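# Push the two marked drive blanks home in a rack

## Task

The work order (a reference image) tags two drive blanks PUSH HOME. Press each of those two into the rack until it bottoms out and clicks into its latch, and do not disturb any other blank. The rack sits loose on the table, so it must not be tilted beyond a slight amount, and when you are done it must be back in its original spot. A blank counts only if it stays latched on its own, not because the robot is still pressing on it. Nothing may be knocked or placed off the table.

## Robot and tools

Robot: one Franka FR3 arm with seven revolute joints and a Robotiq 2F-140 two-finger gripper. There is a single arm, so every command row covers that arm plus its gripper.

Frame: the scene frame has its origin on the table surface under the arm base, +z up, and +y toward the left when facing along +x. The arm base may sit slightly tilted. Results report end_effector_position (metres) and end_effector_quat_wxyz for the point midway between the closed finger pads; this reading drifts from the truth, more so when the arm is stretched far out. The fingers extend along the gripper's +z and open and close along its y. Closed fingertips stick out about 33 mm past that point, fully open ones about 9 mm. While closing, the tips travel roughly 24 mm further from the arm, so keep clearance above surfaces.

Tool execute_actions, argument actions: a list holding at most one entry. Empty list = look: no command, returns state plus camera images. An action is {"rows": [[...]], "steps": n}: rows is 1 to 15 rows, steps is 9 to 15 (15 if omitted); each control step lasts 1/30 s, one row per step, with the final row repeated to fill. A wait is {"steps": n} with n up to 300 and no rows; thinking time counts toward it. Optional pictures: true adds images to a non-empty call. A refused call moves nothing.

Each row has 10 numbers in this order: fr3_joint1 (waist), fr3_joint2 (shoulder), fr3_joint3 (upper arm roll), fr3_joint4 (elbow), fr3_joint5 (forearm roll), fr3_joint6 (wrist pitch), fr3_joint7 (wrist roll), then gripper position, gripper force_limit, gripper speed. The seven joint values are absolute target angles in radians, in the same form as the Joint positions line, not offsets. Ranges: waist -2.744 to 2.744, shoulder -1.784 to 1.784, upper arm roll -2.901 to 2.901, elbow -3.042 to -0.152, forearm roll -2.807 to 2.807, wrist pitch 0.544 to 4.517, wrist roll -3.016 to 3.016. A target more than 0.018 rad outside a range and beyond the joint's current angle is refused; true ends may differ by up to 0.018 rad, and over-range targets are clipped to the real end with a "joint sent to its limit" note (possibly about an earlier action). Per step, each target is kept within a lead of the measured angle: 0.248 rad for joints 1-4, 0.677 for joint 5, 0.715 for joint 6, 1.54 for joint 7; and if the targets would move the gripper over 70 mm from where it is, all are scaled back. So large moves need several calls.

Gripper numbers are scaled to [-1, 1] and are absolute settings. position: +1 fully open (140 mm), about -0.8 pads touching, -1 close until blocked. force_limit: roughly 14 N at -1, 60 N at 0, 107 N at +1 (for parts up to 40 mm wide). speed: about 30 mm/s at -1, 140 at 0, 250 at +1. For pushing, a closed gripper (position near -1) gives a compact tip.

Result lines: Joint positions and Joint velocities in column order (rad, rad/s). object_status: 0 moving, 1 blocked while opening, 2 blocked while closing (a grip), 3 reached target or pads met. position_measured is in counts, 3 fully open to 230 pads together, not linear. Stalled fingers stay put until position changes by 0.01 or more; to squeeze harder while status is 2, raise force_limit and switch position between -1 and -0.98. "joint command not followed" means a clearance check altered targets (mounting blocks count as arm). HELD marks steps whose row was not fully sent. The result comes 9 steps before an action ends; those last steps run while you reply. Between calls the arm keeps heading to the last row until it nearly stops or a step is HELD.

Faults: contact torque reaching a joint's load limit (85 N m for joints 1-4, 11 N m for joints 5-7) or any external force reaching 85 N halts the arm for 10 s and drops the rest of the call. Holding loads heats motors; MOTOR HOT warns, and an OVER-TEMPERATURE FAULT applies brakes until cooled.

Cautions: push the blanks gently and straight along their slot; the rack is free, so a hard or angled shove can slide or tip it, and it must stay in its starting place. Retract after each latch so nothing is held in by the gripper. Avoid slams, hard hits and anything leaving the table.

Other tools: zoom_image(camera in cam_high, cam_low, cam_wrist; region [x0, y0, x1, y1] in pixels, at most 504x504) enlarges part of that camera's latest image. Image sizes: cam_high 672x504, cam_low 672x504, cam_wrist 616x616 (fisheye). show_instructions shows the work order image identifying which blanks to push. read_manual returns URDF licence texts only. finished_scene(scene) ends the current scene and grades it; it is final, so call it only once both blanks are latched and the arm is clear.

Each tool is called after ">>>" as name(argument=value, ...) on one line, values as JSON.

Reference images:

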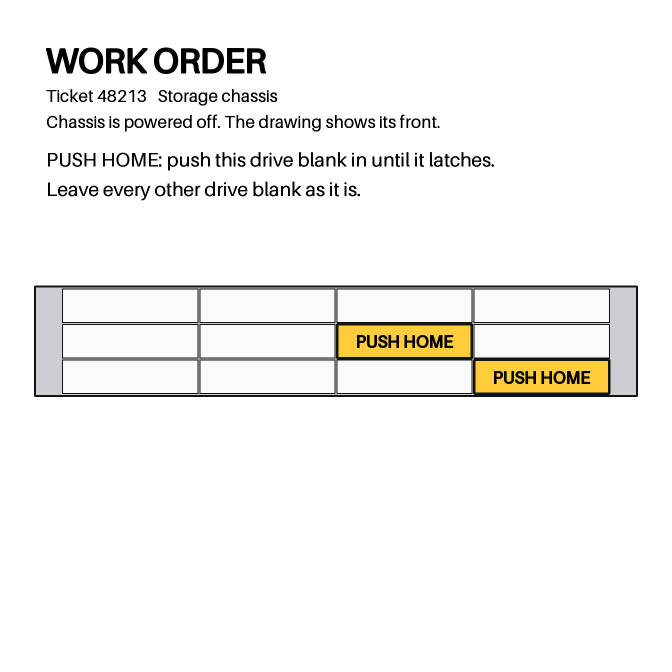

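## Session

>>> execute_actions(actions=[])

Scene clock: 0.00 s of 4500.00 s.
end_effector_position=(+0.5711, -0.1696, +0.2641) position_measured=3 object_status=3 end_effector_quat_wxyz=(+0.490, +0.776, +0.220, -0.331)
Joint positions: [ 0.13   0.688  0.027 -1.563 -1.017  1.383 -1.622]
Joint velocities: [-0.001  0.001  0.001  0.001 -0.001  0.    -0.   ]

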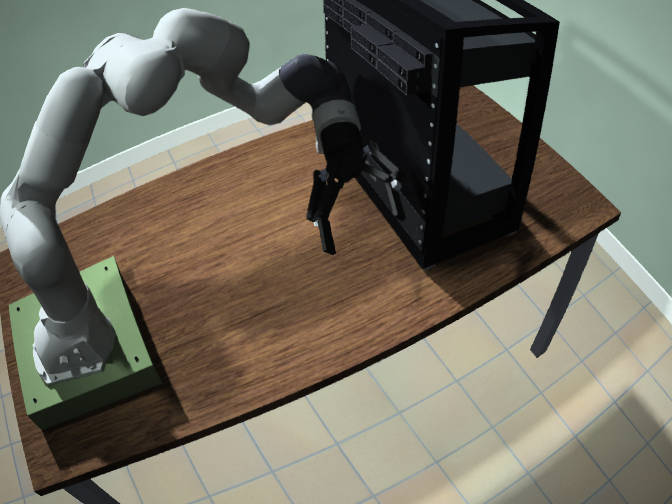

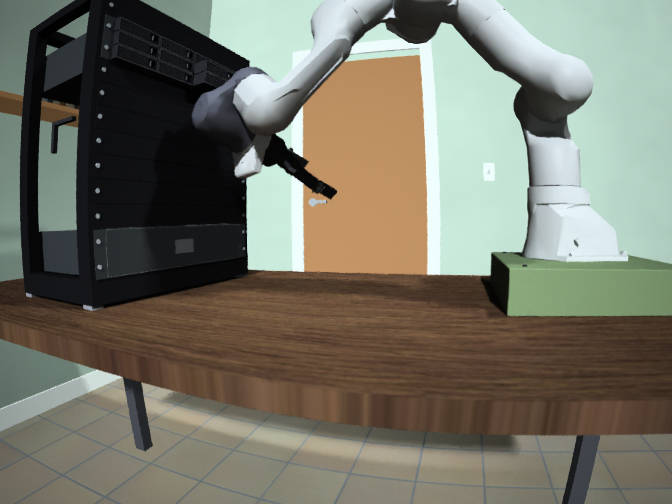

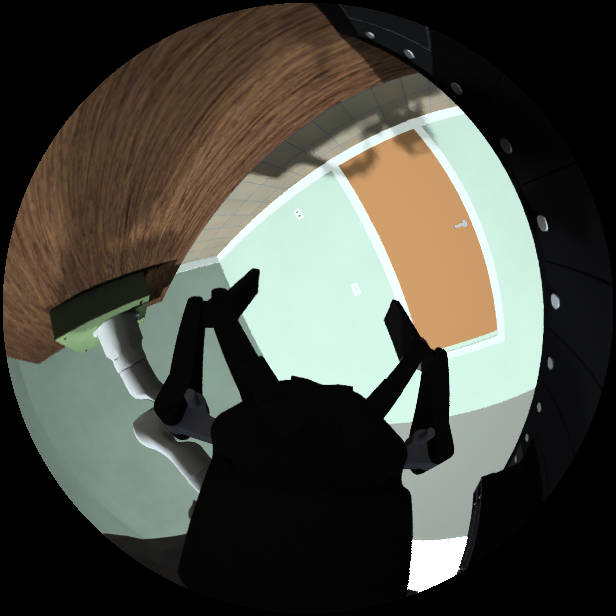

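>>> zoom_image(camera="cam_high", region=[300, 0, 480, 135])

>>> zoom_image(camera="cam_low", region=[80, 0, 280, 150])

Region (300, 0, 480, 135) of cam_high's 672x504 image, scaled by 2.800, with more detail than that image has; it fills the top 378 rows of this view, and the rest is white.

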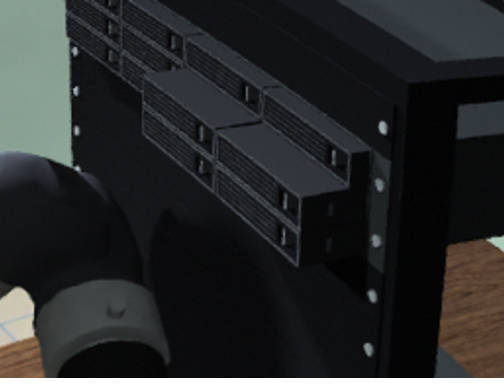

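Region (80, 0, 280, 150) of cam_low's 672x504 image, scaled by 2.520, with more detail than that image has; it fills the top 378 rows of this view, and the rest is white.

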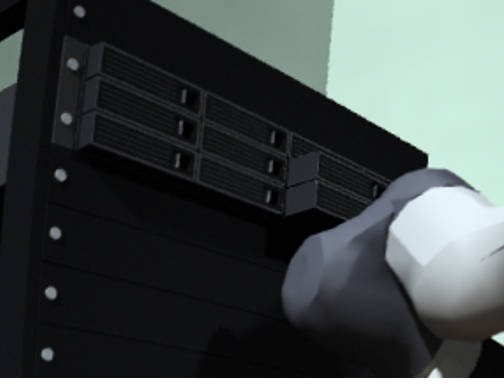

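>>> zoom_image(camera="cam_high", region=[330, 0, 450, 110])

>>> zoom_image(camera="cam_low", region=[170, 30, 270, 110])

>>> zoom_image(camera="cam_low", region=[0, 150, 280, 330])

Region (330, 0, 450, 110) of cam_high's 672x504 image, scaled by 4.200, with more detail than that image has; it fills the top 462 rows of this view, and the rest is white.

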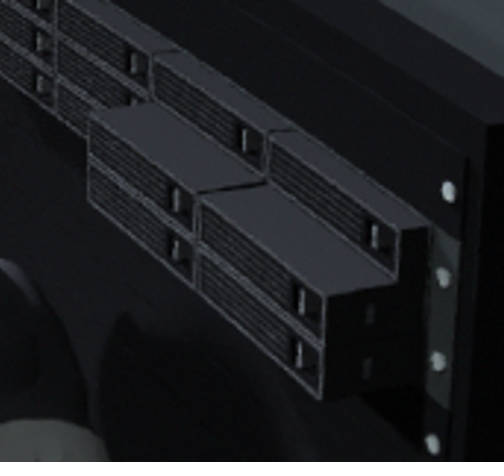

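Region (170, 30, 270, 110) of cam_low's 672x504 image, scaled by 5.040, with more detail than that image has; it fills the top 403 rows of this view, and the rest is white.

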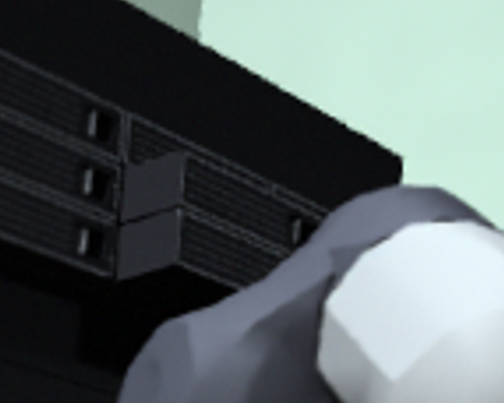

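Region (0, 150, 280, 330) of cam_low's 672x504 image, scaled by 1.800, with more detail than that image has; it fills the top 324 rows of this view, and the rest is white.

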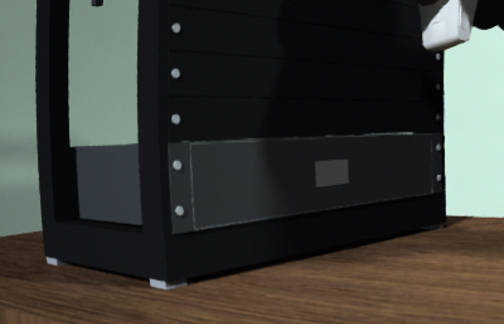

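>>> execute_actions(actions=[{"rows":[[0.13,-0.4,0.027,-2.3,-1.017,1.5,-1.622,-1,0,0]],"steps":15}])

>>> execute_actions(actions=[{"rows":[[0.13,-0.4,0.027,-2.3,-1.017,1.5,-1.622,-1,0,0]],"steps":15}])

Scene clock: 6.97 s of 4500.00 s.
end_effector_position=(+0.4742, -0.1860, +0.3239) position_measured=40 object_status=0 end_effector_quat_wxyz=(+0.485, +0.772, +0.254, -0.323)
Joint positions: [ 0.13   0.275  0.027 -2.04  -1.018  1.465 -1.622]
Joint velocities: [ 0.    -2.336 -0.002 -2.171  0.002  0.124 -0.   ]
Steps of this call (steps 1 to 90: nothing new was sent; then 3.77 s passed at rest; steps 91 to 96: the first 6 steps of this action). Readings (joint positions | what the end effector reports):
91: [0.130 0.647 0.027 -1.634 -1.019 1.408 -1.622] | position_measured=3 object_status=0
92: [0.130 0.585 0.027 -1.719 -1.018 1.424 -1.622] | position_measured=10 object_status=0
94: [0.130 0.436 0.027 -1.882 -1.018 1.449 -1.622] | position_measured=25 object_status=0
96: the state above

Scene clock: 7.47 s of 4500.00 s.
end_effector_position=(+0.3967, -0.2004, +0.5077) position_measured=154 object_status=0 end_effector_quat_wxyz=(+0.499, +0.840, +0.165, -0.135)
Joint positions: [ 0.13  -0.404  0.027 -2.294 -1.017  1.495 -1.622]
Joint velocities: [-0.     0.024 -0.    -0.076 -0.     0.012 -0.   ]
Steps of this call (steps 1 to 9: the last 9 steps of your previous action; steps 10 to 15: the first 6 steps of this action). Readings (joint positions | what the end effector reports):
10: [0.130 -0.379 0.027 -2.282 -1.017 1.492 -1.622] | position_measured=116 object_status=0
11: [0.130 -0.395 0.027 -2.282 -1.017 1.493 -1.622] | position_measured=123 object_status=0
13: [0.130 -0.404 0.027 -2.287 -1.017 1.494 -1.622] | position_measured=139 object_status=0
15: the state above

>>> execute_actions(actions=[{"rows":[[0.13,-0.4,0.02,-2.4,-0.8,2.0,-1.3,-1,0,0],[0.13,-0.4,0.02,-2.4,-0.8,2.0,-1.3,-1,0,0],[0.13,-0.4,0.02,-2.4,-0.8,2.0,-1.3,-1,0,0],[0.13,-0.35,0.01,-2.5,-0.5,2.6,-0.9,-1,0,0],[0.13,-0.35,0.01,-2.5,-0.5,2.6,-0.9,-1,0,0],[0.13,-0.35,0.01,-2.5,-0.5,2.6,-0.9,-1,0,0],[0.13,-0.25,0,-2.6,-0.2,3.3,-0.5,-1,0,0],[0.13,-0.25,0,-2.6,-0.2,3.3,-0.5,-1,0,0],[0.13,-0.25,0,-2.6,-0.2,3.3,-0.5,-1,0,0],[0.12,-0.15,0,-2.7,0,3.9,-0.2,-1,0,0],[0.12,-0.15,0,-2.7,0,3.9,-0.2,-1,0,0],[0.12,-0.15,0,-2.7,0,3.9,-0.2,-1,0,0],[0.11,-0.037,0,-2.767,0,4.3,0,-1,0,0]],"steps":15}])

>>> execute_actions(actions=[{"rows":[[0.11,-0.037,0,-2.767,0,4.3,0,-1,0,0]],"steps":15}])

>>> execute_actions(actions=[])

Scene clock: 8.40 s of 4500.00 s.
end_effector_position=(+0.4195, -0.1601, +0.4350) position_measured=233 object_status=3 end_effector_quat_wxyz=(+0.433, +0.880, +0.180, -0.077)
Joint positions: [ 0.129 -0.398  0.024 -2.363 -0.894  1.686 -1.537]
Joint velocities: [ 0.001  0.11  -0.004 -0.33   0.647  0.867  0.465]
Steps of this call (steps 1 to 9: the last 9 steps of your previous action; steps 10 to 15: the robot went on to your last target; steps 16 to 22: nothing new was sent; steps 23 to 28: the first 6 steps of this action). Readings (joint positions | what the end effector reports):
23: [0.129 -0.404 0.025 -2.306 -1.001 1.528 -1.610] | position_measured=233 object_status=3
24: [0.129 -0.405 0.025 -2.317 -0.983 1.562 -1.598] | position_measured=233 object_status=3
26: [0.129 -0.404 0.024 -2.340 -0.941 1.625 -1.569] | position_measured=233 object_status=3
28: the state above

Scene clock: 8.90 s of 4500.00 s.
end_effector_position=(+0.3596, -0.0362, +0.1956) position_measured=233 object_status=3 end_effector_quat_wxyz=(+0.212, +0.973, +0.020, -0.086)
Joint positions: [ 0.126 -0.204  0.015 -2.589 -0.448  2.083 -1.143]
Joint velocities: [-0.012  0.529 -0.02  -0.547  0.922  1.06   1.049]
Steps of this call (steps 1 to 9: the last 9 steps of your previous action; steps 10 to 15: the first 6 steps of this action). Readings (joint positions | what the end effector reports):
10: [0.128 -0.288 0.019 -2.499 -0.605 1.924 -1.302] | position_measured=233 object_status=3
11: [0.128 -0.272 0.018 -2.515 -0.575 1.951 -1.274] | position_measured=233 object_status=3
13: [0.127 -0.239 0.017 -2.551 -0.514 2.011 -1.213] | position_measured=233 object_status=3
15: the state above

Scene clock: 9.20 s of 4500.00 s.
end_effector_position=(+0.3660, +0.0435, +0.1049) position_measured=233 object_status=3 end_effector_quat_wxyz=(+0.068, +0.972, -0.223, -0.025)
Joint positions: [ 0.12  -0.079  0.009 -2.721 -0.187  2.533 -0.785]
Joint velocities: [-0.009  0.184 -0.011 -0.19   0.483  1.345  0.919]
Kept back: nothing.
Steps of this call (steps 1 to 9: the last 9 steps of your previous action). Readings (joint positions | what the end effector reports):
1: [0.125 -0.186 0.015 -2.608 -0.413 2.125 -1.104] | position_measured=233 object_status=3
2: [0.124 -0.168 0.014 -2.627 -0.377 2.172 -1.062] | position_measured=233 object_status=3
4: [0.123 -0.134 0.012 -2.664 -0.308 2.276 -0.973] | position_measured=233 object_status=3
8: [0.120 -0.086 0.009 -2.714 -0.205 2.485 -0.817] | position_measured=233 object_status=3
9: the state above
camera_calibration (this result's frames):
cam_wrist: T_world_to_cam=[[-0.237042, -0.969817, 0.0571546, 0.13403], [-0.804396, 0.228919, 0.548218, 0.214137], [-0.544754, 0.0839759, -0.83438, 0.472297], [0, 0, 0, 1]] pos_world=[0.461308, 0.0413031, 0.269021]

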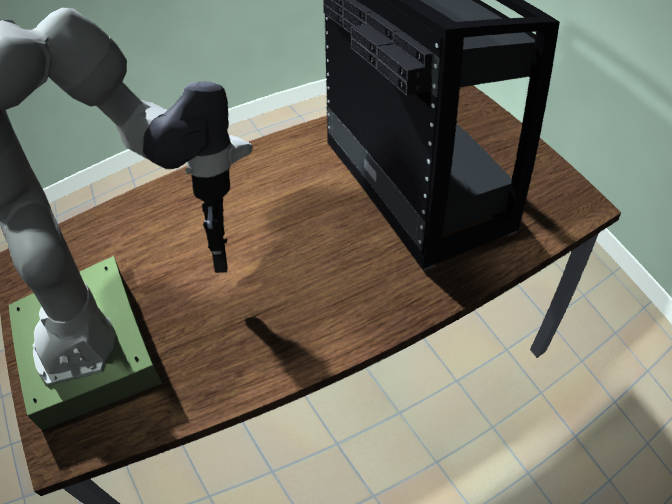

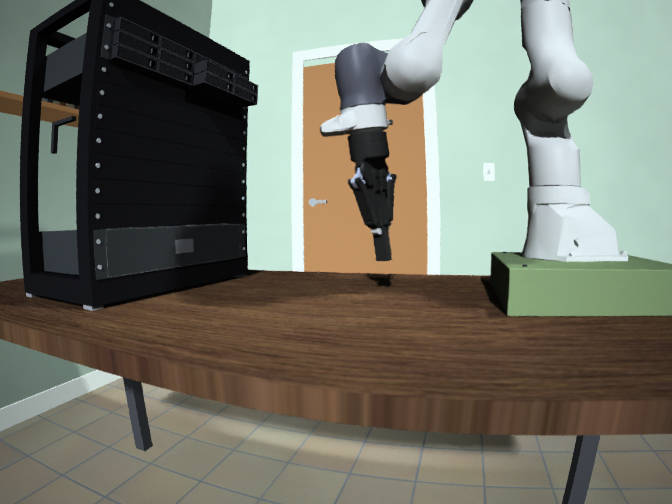

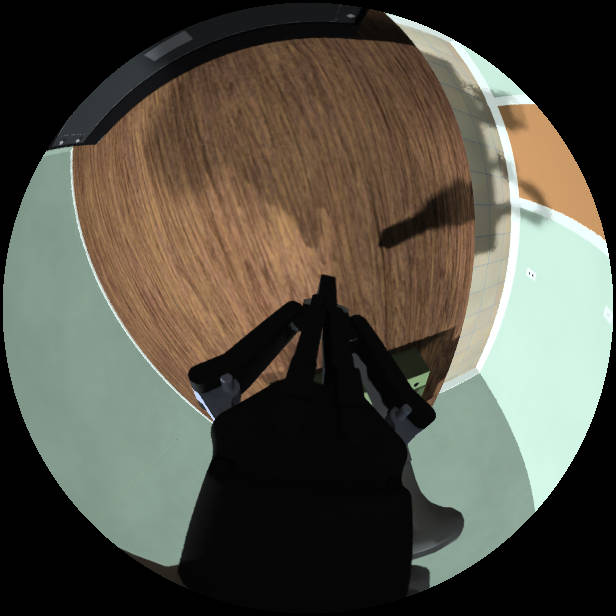

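>>> execute_actions(actions=[{"steps":45}], pictures=true)

Scene clock: 10.70 s of 4500.00 s.
end_effector_position=(+0.6149, +0.1007, +0.4783) position_measured=233 object_status=3 end_effector_quat_wxyz=(-0.505, +0.574, -0.445, +0.467)
Joint positions: [ 0.113 -0.04   0.002 -2.765 -0.005  4.241 -0.085]
Joint velocities: [-0.     0.005  0.001 -0.003  0.011  0.348  0.271]
Kept back: nothing.
Steps of this call (steps 1 to 45: the robot went on to your last target). Readings (joint positions | what the end effector reports):
1: [0.120 -0.074 0.008 -2.727 -0.172 2.580 -0.755] | position_measured=233 object_status=3
2: [0.120 -0.069 0.008 -2.732 -0.158 2.625 -0.728] | position_measured=233 object_status=3
4: [0.119 -0.063 0.008 -2.740 -0.134 2.713 -0.676] | position_measured=233 object_status=3
8: [0.119 -0.055 0.007 -2.749 -0.099 2.883 -0.589] | position_measured=233 object_status=3
45: the state above
camera_calibration (this result's frames):
cam_wrist: T_world_to_cam=[[0.0767908, -0.284472, -0.955604, 0.449648], [-0.647456, 0.714633, -0.264767, 0.439982], [0.758224, 0.639043, -0.129306, -0.279654], [0, 0, 0, 1]] pos_world=[0.462381, -0.00780172, 0.510017]

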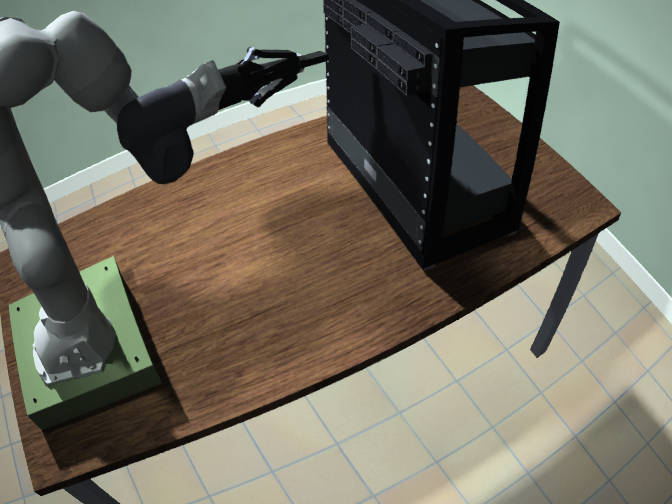

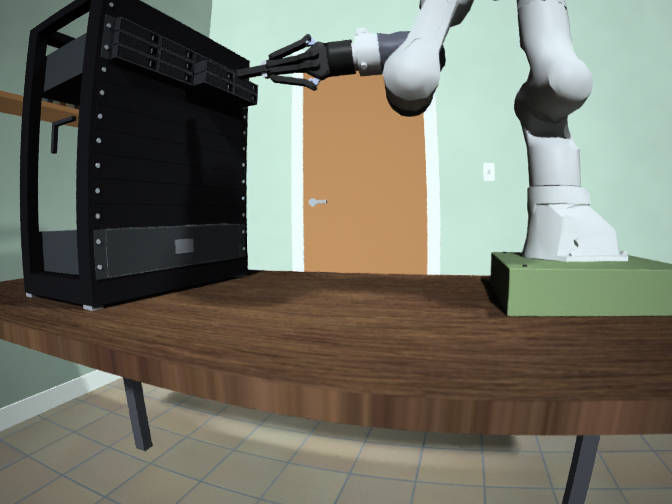

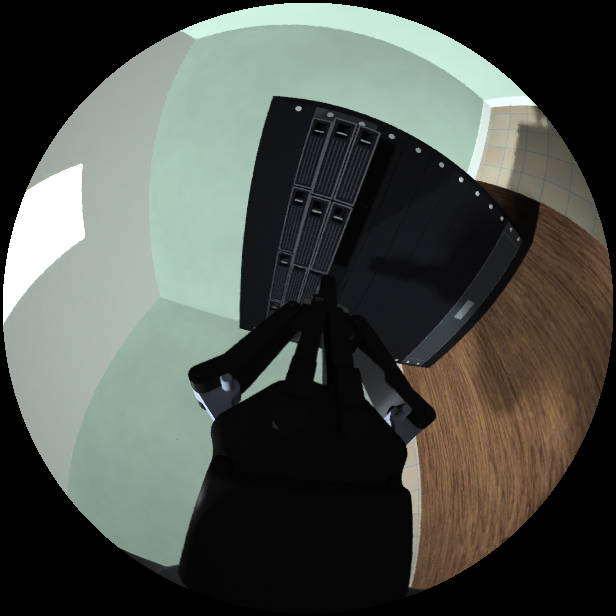

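>>> execute_actions(actions=[])

>>> zoom_image(camera="cam_wrist", region=[230, 90, 430, 330])

Scene clock: 10.93 s of 4500.00 s.
end_effector_position=(+0.6117, +0.0998, +0.4914) position_measured=233 object_status=3 end_effector_quat_wxyz=(+0.526, -0.552, +0.448, -0.466)
Joint positions: [ 0.113 -0.04   0.002 -2.766 -0.004  4.284 -0.042]
Joint velocities: [ 0.     0.001 -0.    -0.002  0.001  0.085  0.126]
Kept back: nothing.
Steps of this call (steps 1 to 7: the robot went on to your last target). Readings (joint positions | what the end effector reports):
1: [0.113 -0.040 0.002 -2.765 -0.005 4.251 -0.077] | position_measured=233 object_status=3
2: [0.113 -0.040 0.002 -2.765 -0.005 4.260 -0.069] | position_measured=233 object_status=3
4: [0.113 -0.040 0.002 -2.765 -0.005 4.272 -0.056] | position_measured=233 object_status=3
7: the state above
camera_calibration (this result's frames):
cam_wrist: T_world_to_cam=[[0.108718, -0.23629, -0.965581, 0.442705], [-0.637023, 0.729127, -0.250151, 0.426956], [0.76314, 0.642294, -0.0712532, -0.306784], [0, 0, 0, 1]] pos_world=[0.457969, -0.00965265, 0.512412]

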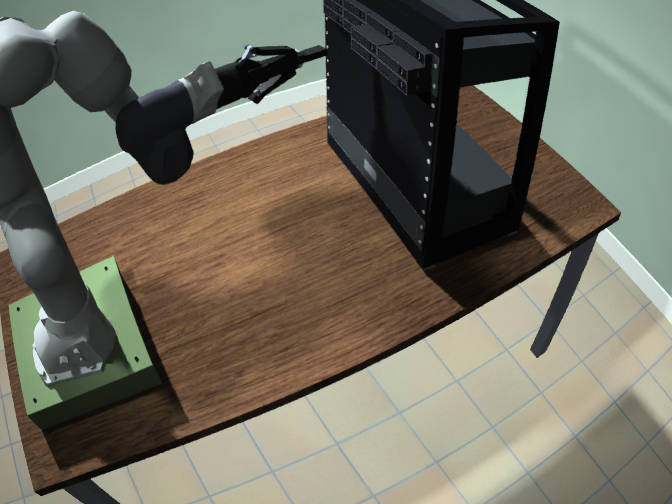

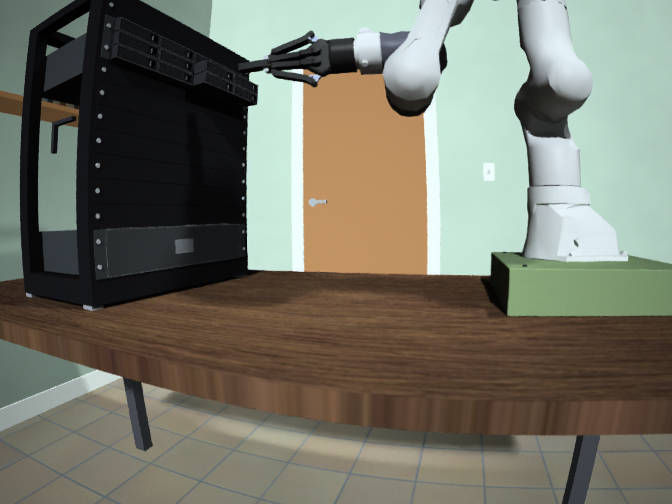

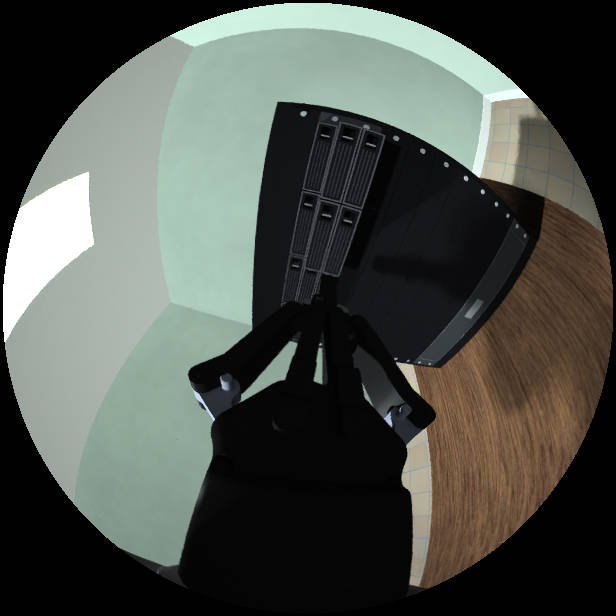

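Region (230, 90, 430, 330) of cam_wrist's 616x616 image, scaled by 2.100, with more detail than that image has.

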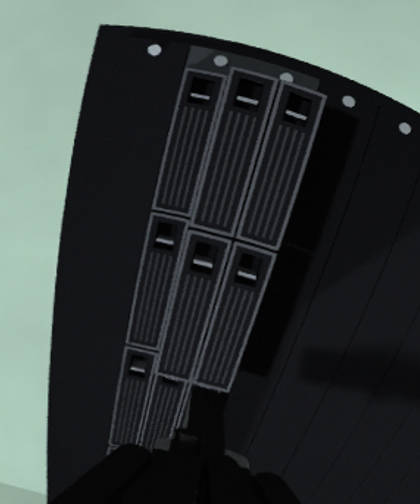

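>>> zoom_image(camera="cam_low", region=[180, 20, 340, 120])

>>> zoom_image(camera="cam_high", region=[240, 0, 440, 130])

Region (180, 20, 340, 120) of cam_low's 672x504 image, scaled by 3.150, with more detail than that image has; it fills the top 315 rows of this view, and the rest is white.

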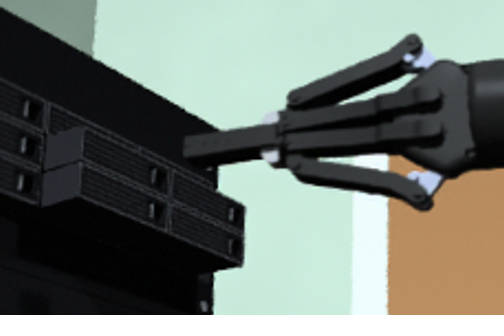

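Region (240, 0, 440, 130) of cam_high's 672x504 image, scaled by 2.520, with more detail than that image has; it fills the top 328 rows of this view, and the rest is white.

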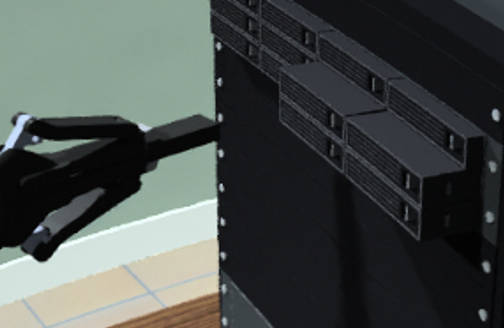

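>>> execute_actions(actions=[{"rows":[[0.055,-0.018,0,-2.704,0,4.257,0,-1,0,0]],"steps":15}])

>>> execute_actions(actions=[{"steps":15}], pictures=true)

>>> zoom_image(camera="cam_low", region=[170, 30, 290, 110])

>>> zoom_image(camera="cam_high", region=[280, 0, 440, 110])

Scene clock: 13.87 s of 4500.00 s.
end_effector_position=(+0.6315, +0.0676, +0.5078) position_measured=233 object_status=3 end_effector_quat_wxyz=(+0.529, -0.523, +0.468, -0.476)
Joint positions: [ 0.061 -0.023 -0.    -2.709 -0.003  4.271 -0.004]
Joint velocities: [-0.065  0.017 -0.002  0.068 -0.001 -0.071  0.002]
Steps of this call (steps 1 to 30: the robot went on to your last target; steps 31 to 82: nothing new was sent; steps 83 to 88: the first 6 steps of this action). Readings (joint positions | what the end effector reports):
83: [0.101 -0.034 0.006 -2.753 -0.004 4.292 -0.004] | position_measured=233 object_status=3
84: [0.088 -0.028 0.005 -2.736 -0.004 4.286 -0.004] | position_measured=233 object_status=3
86: [0.069 -0.024 0.001 -2.717 -0.003 4.277 -0.004] | position_measured=233 object_status=3
88: the state above

Scene clock: 14.37 s of 4500.00 s.
end_effector_position=(+0.6338, +0.0660, +0.5051) position_measured=233 object_status=3 end_effector_quat_wxyz=(+0.526, -0.525, +0.471, -0.475)
Joint positions: [ 0.058 -0.02  -0.    -2.705 -0.003  4.26  -0.004]
Joint velocities: [ 0.     0.     0.001  0.002  0.001 -0.004  0.001]
Kept back: nothing.
Steps of this call (steps 1 to 9: the last 9 steps of your previous action; steps 10 to 15: the robot went on to your last target). Readings (joint positions | what the end effector reports):
1: [0.059 -0.022 -0.000 -2.708 -0.003 4.269 -0.004] | position_measured=233 object_status=3
2: [0.058 -0.022 -0.000 -2.707 -0.003 4.267 -0.004] | position_measured=233 object_status=3
4: [0.058 -0.021 -0.000 -2.706 -0.003 4.265 -0.004] | position_measured=233 object_status=3
8: [0.058 -0.021 -0.000 -2.705 -0.003 4.262 -0.004] | position_measured=233 object_status=3
15: the state above
camera_calibration (this result's frames):
cam_wrist: T_world_to_cam=[[0.107072, -0.203315, -0.973241, 0.448275], [-0.590164, 0.774775, -0.226782, 0.424646], [0.800151, 0.598654, -0.0370321, -0.338884], [0, 0, 0, 1]] pos_world=[0.473771, -0.0349899, 0.520032]

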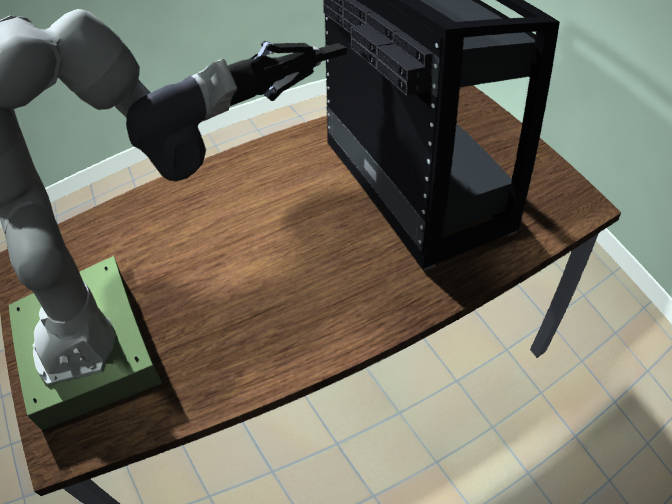

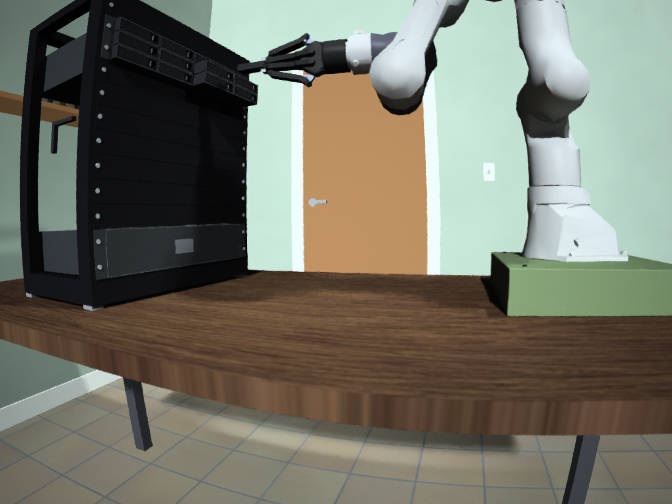

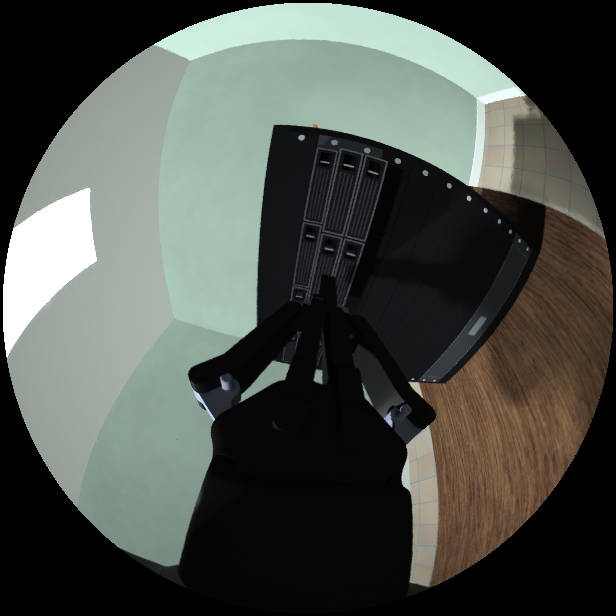

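Region (170, 30, 290, 110) of cam_low's 672x504 image, scaled by 4.200, with more detail than that image has.

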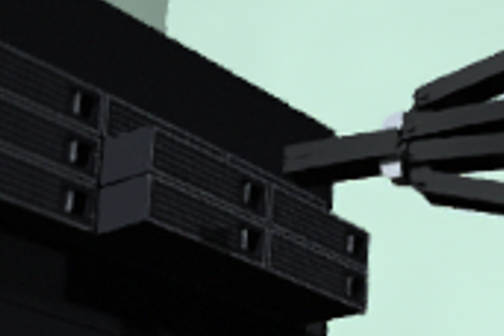

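Region (280, 0, 440, 110) of cam_high's 672x504 image, scaled by 3.150, with more detail than that image has; it fills the top 346 rows of this view, and the rest is white.

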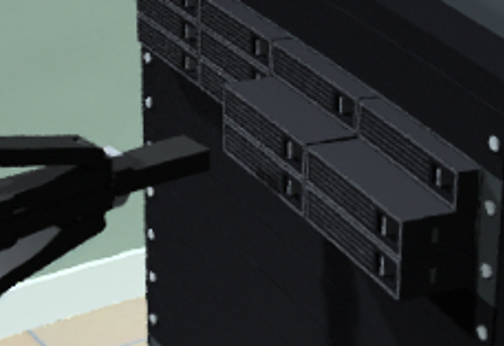

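>>> execute_actions(actions=[{"rows":[[0.055,0.005,0,-2.672,0,4.248,0,-1,0,0],[0.055,0.03,0,-2.64,0,4.24,0,-1,0,0],[0.055,0.053,0,-2.607,0,4.231,0,-1,0,0],[0.055,0.065,0,-2.59,0,4.226,0,-1,0,0],[0.055,0.076,0,-2.575,0,4.222,0,-1,0,0],[0.055,0.083,0,-2.564,0,4.219,0,-1,0,0],[0.055,0.091,0,-2.553,0,4.215,0,-1,0,0],[0.055,0.099,0,-2.542,0,4.212,0,-1,0,0],[0.055,0.107,0,-2.531,0,4.208,0,-1,0,0],[0.055,0.114,0,-2.52,0,4.205,0,-1,0,0],[0.055,0.122,0,-2.509,0,4.201,0,-1,0,0]],"steps":15}])

>>> execute_actions(actions=[{"steps":15}], pictures=true)

>>> zoom_image(camera="cam_low", region=[170, 30, 290, 110])

>>> zoom_image(camera="cam_high", region=[280, 0, 440, 110])

Scene clock: 16.30 s of 4500.00 s.
end_effector_position=(+0.6661, +0.0693, +0.5084) position_measured=233 object_status=3 end_effector_quat_wxyz=(+0.529, -0.523, +0.469, -0.477)
Joint positions: [ 0.058  0.057 -0.    -2.599 -0.003  4.24  -0.004]
Joint velocities: [ 0.001  0.345  0.     0.457 -0.001 -0.123 -0.003]
Steps of this call (steps 1 to 15: the robot went on to your last target; steps 16 to 52: nothing new was sent; steps 53 to 58: the first 6 steps of this action). Readings (joint positions | what the end effector reports):
53: [0.058 -0.015 -0.000 -2.698 -0.003 4.258 -0.004] | position_measured=233 object_status=3
54: [0.058 -0.004 -0.000 -2.681 -0.003 4.256 -0.004] | position_measured=233 object_status=3
56: [0.058 0.029 -0.000 -2.636 -0.003 4.248 -0.004] | position_measured=233 object_status=3
58: the state above

Scene clock: 16.80 s of 4500.00 s.
end_effector_position=(+0.6930, +0.0702, +0.5079) position_measured=233 object_status=3 end_effector_quat_wxyz=(+0.527, -0.523, +0.470, -0.477)
Joint positions: [ 0.056  0.117 -0.    -2.511 -0.002  4.21  -0.004]
Joint velocities: [-0.001  0.001  0.001  0.005  0.001 -0.008 -0.001]
Kept back: nothing.
Steps of this call (steps 1 to 9: the last 9 steps of your previous action; steps 10 to 15: the robot went on to your last target). Readings (joint positions | what the end effector reports):
1: [0.058 0.068 -0.000 -2.584 -0.003 4.235 -0.004] | position_measured=233 object_status=3
2: [0.058 0.077 -0.000 -2.570 -0.003 4.232 -0.004] | position_measured=233 object_status=3
4: [0.058 0.095 -0.000 -2.546 -0.003 4.224 -0.004] | position_measured=233 object_status=3
8: [0.056 0.114 -0.000 -2.517 -0.002 4.215 -0.004] | position_measured=233 object_status=3
15: the state above
camera_calibration (this result's frames):
cam_wrist: T_world_to_cam=[[0.112591, -0.202598, -0.972768, 0.441448], [-0.586104, 0.777005, -0.229664, 0.455475], [0.802375, 0.596001, -0.03126, -0.392891], [0, 0, 0, 1]] pos_world=[0.532498, -0.0303067, 0.521751]

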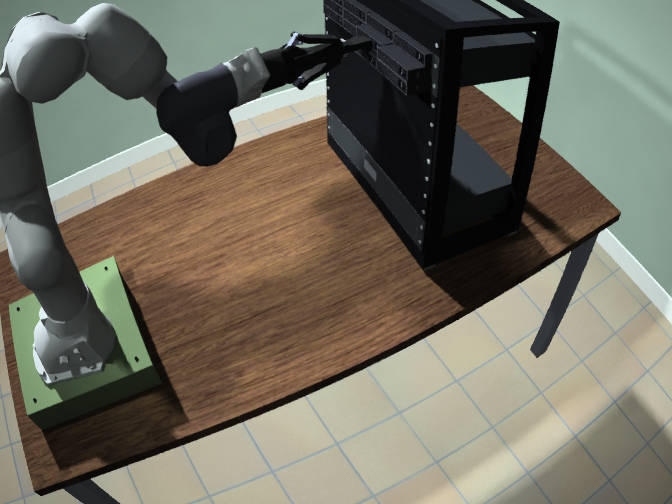

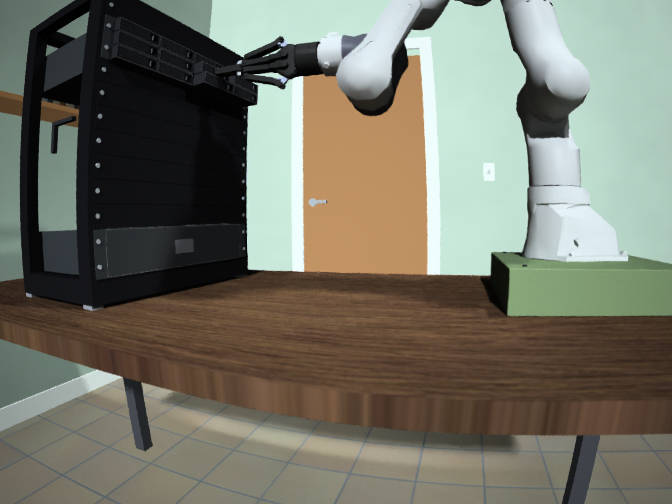

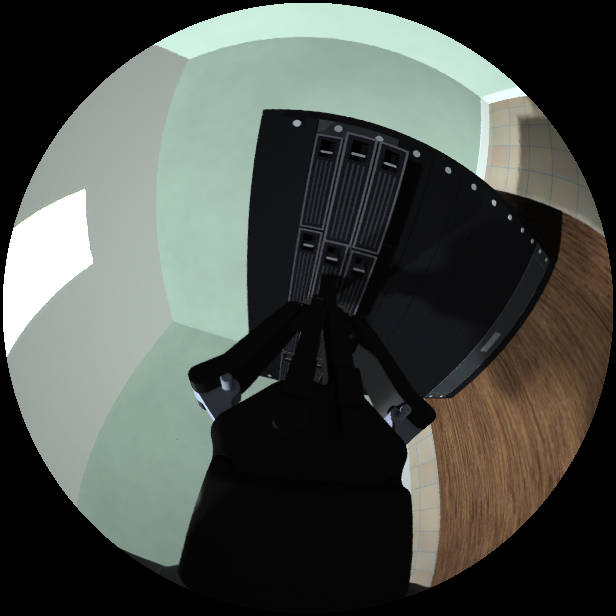

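Region (170, 30, 290, 110) of cam_low's 672x504 image, scaled by 4.200, with more detail than that image has.

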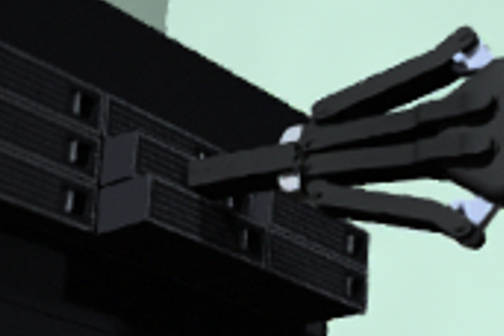

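Region (280, 0, 440, 110) of cam_high's 672x504 image, scaled by 3.150, with more detail than that image has; it fills the top 346 rows of this view, and the rest is white.

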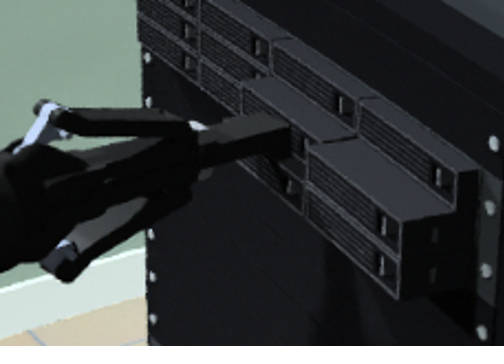

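>>> execute_actions(actions=[{"rows":[[0.052,0.128,0,-2.5,0,4.198,0,-1,0,0],[0.052,0.134,0,-2.491,0,4.195,0,-1,0,0],[0.052,0.141,0,-2.482,0,4.192,0,-1,0,0],[0.052,0.147,0,-2.472,0,4.189,0,-1,0,0],[0.052,0.153,0,-2.463,0,4.186,0,-1,0,0],[0.052,0.159,0,-2.454,0,4.183,0,-1,0,0],[0.052,0.165,0,-2.445,0,4.18,0,-1,0,0],[0.052,0.171,0,-2.436,0,4.177,0,-1,0,0],[0.052,0.178,0,-2.426,0,4.174,0,-1,0,0],[0.052,0.184,0,-2.417,0,4.171,0,-1,0,0],[0.052,0.19,0,-2.408,0,4.168,0,-1,0,0]],"steps":15}])

>>> execute_actions(actions=[{"steps":12}], pictures=true)

>>> zoom_image(camera="cam_low", region=[170, 30, 290, 110])

>>> zoom_image(camera="cam_high", region=[280, 0, 440, 110])

Scene clock: 17.73 s of 4500.00 s.
end_effector_position=(+0.7041, +0.0694, +0.5080) position_measured=233 object_status=3 end_effector_quat_wxyz=(+0.527, -0.522, +0.471, -0.478)
Joint positions: [ 0.053  0.143 -0.    -2.474 -0.002  4.2   -0.004]
Joint velocities: [-0.014  0.168 -0.003  0.237  0.005 -0.069  0.   ]
Steps of this call (steps 1 to 15: the robot went on to your last target; steps 16 to 22: nothing new was sent; steps 23 to 28: the first 6 steps of this action). Readings (joint positions | what the end effector reports):
23: [0.055 0.119 -0.000 -2.509 -0.002 4.208 -0.004] | position_measured=233 object_status=3
24: [0.055 0.122 -0.000 -2.504 -0.002 4.207 -0.004] | position_measured=233 object_status=3
26: [0.054 0.132 -0.000 -2.491 -0.002 4.204 -0.004] | position_measured=233 object_status=3
28: the state above

Scene clock: 18.13 s of 4500.00 s.
end_effector_position=(+0.7174, +0.0685, +0.5081) position_measured=233 object_status=3 end_effector_quat_wxyz=(+0.528, -0.519, +0.470, -0.480)
Joint positions: [ 0.051  0.178 -0.001 -2.428 -0.     4.195 -0.004]
Joint velocities: [ 0.     0.006  0.001  0.001 -0.001  0.01   0.   ]
Kept back: nothing.
Steps of this call (steps 1 to 9: the last 9 steps of your previous action; steps 10 to 12: the robot went on to your last target). Readings (joint positions | what the end effector reports):
1: [0.053 0.149 -0.000 -2.466 -0.001 4.197 -0.004] | position_measured=233 object_status=3
2: [0.052 0.155 -0.001 -2.457 -0.001 4.195 -0.004] | position_measured=233 object_status=3
4: [0.052 0.167 -0.001 -2.439 -0.001 4.190 -0.004] | position_measured=233 object_status=3
8: [0.051 0.177 -0.001 -2.428 -0.000 4.192 -0.004] | position_measured=233 object_status=3
12: the state above
camera_calibration (this result's frames):
cam_wrist: T_world_to_cam=[[0.117848, -0.202179, -0.972232, 0.434441], [-0.579605, 0.780977, -0.232663, 0.467747], [0.806331, 0.59093, -0.0251477, -0.417102], [0, 0, 0, 1]] pos_world=[0.556233, -0.0309869, 0.520716]

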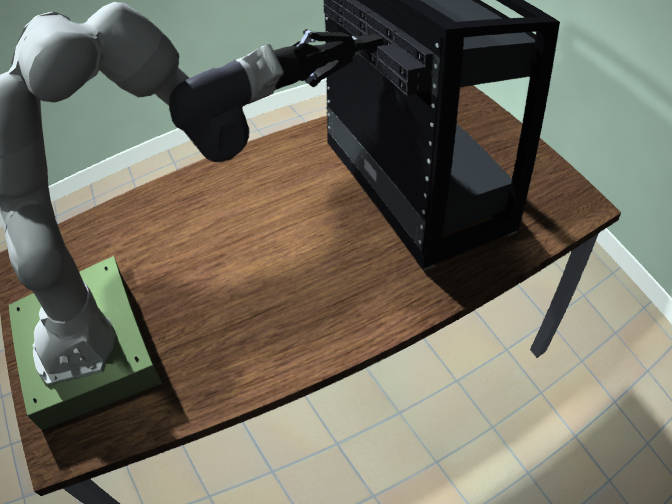

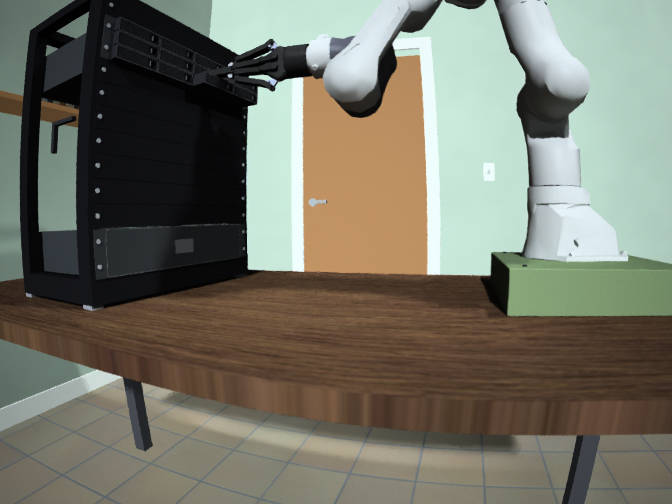

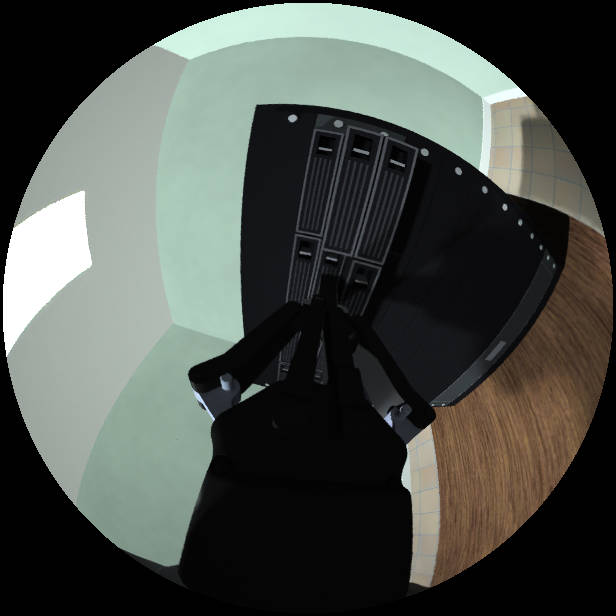

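Region (170, 30, 290, 110) of cam_low's 672x504 image, scaled by 4.200, with more detail than that image has.

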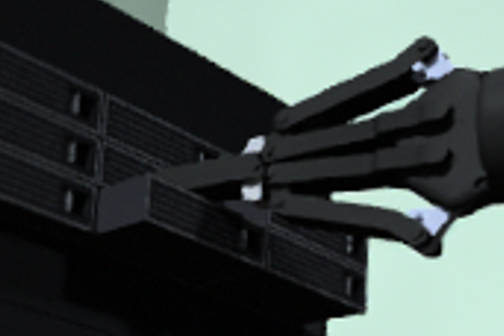

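Region (280, 0, 440, 110) of cam_high's 672x504 image, scaled by 3.150, with more detail than that image has; it fills the top 346 rows of this view, and the rest is white.

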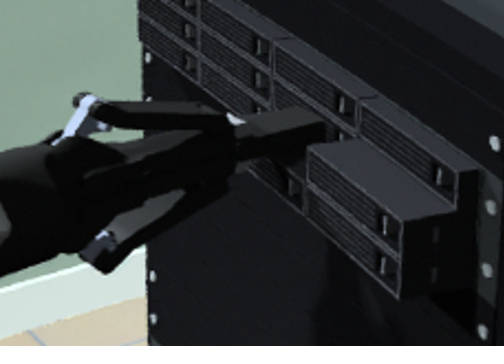

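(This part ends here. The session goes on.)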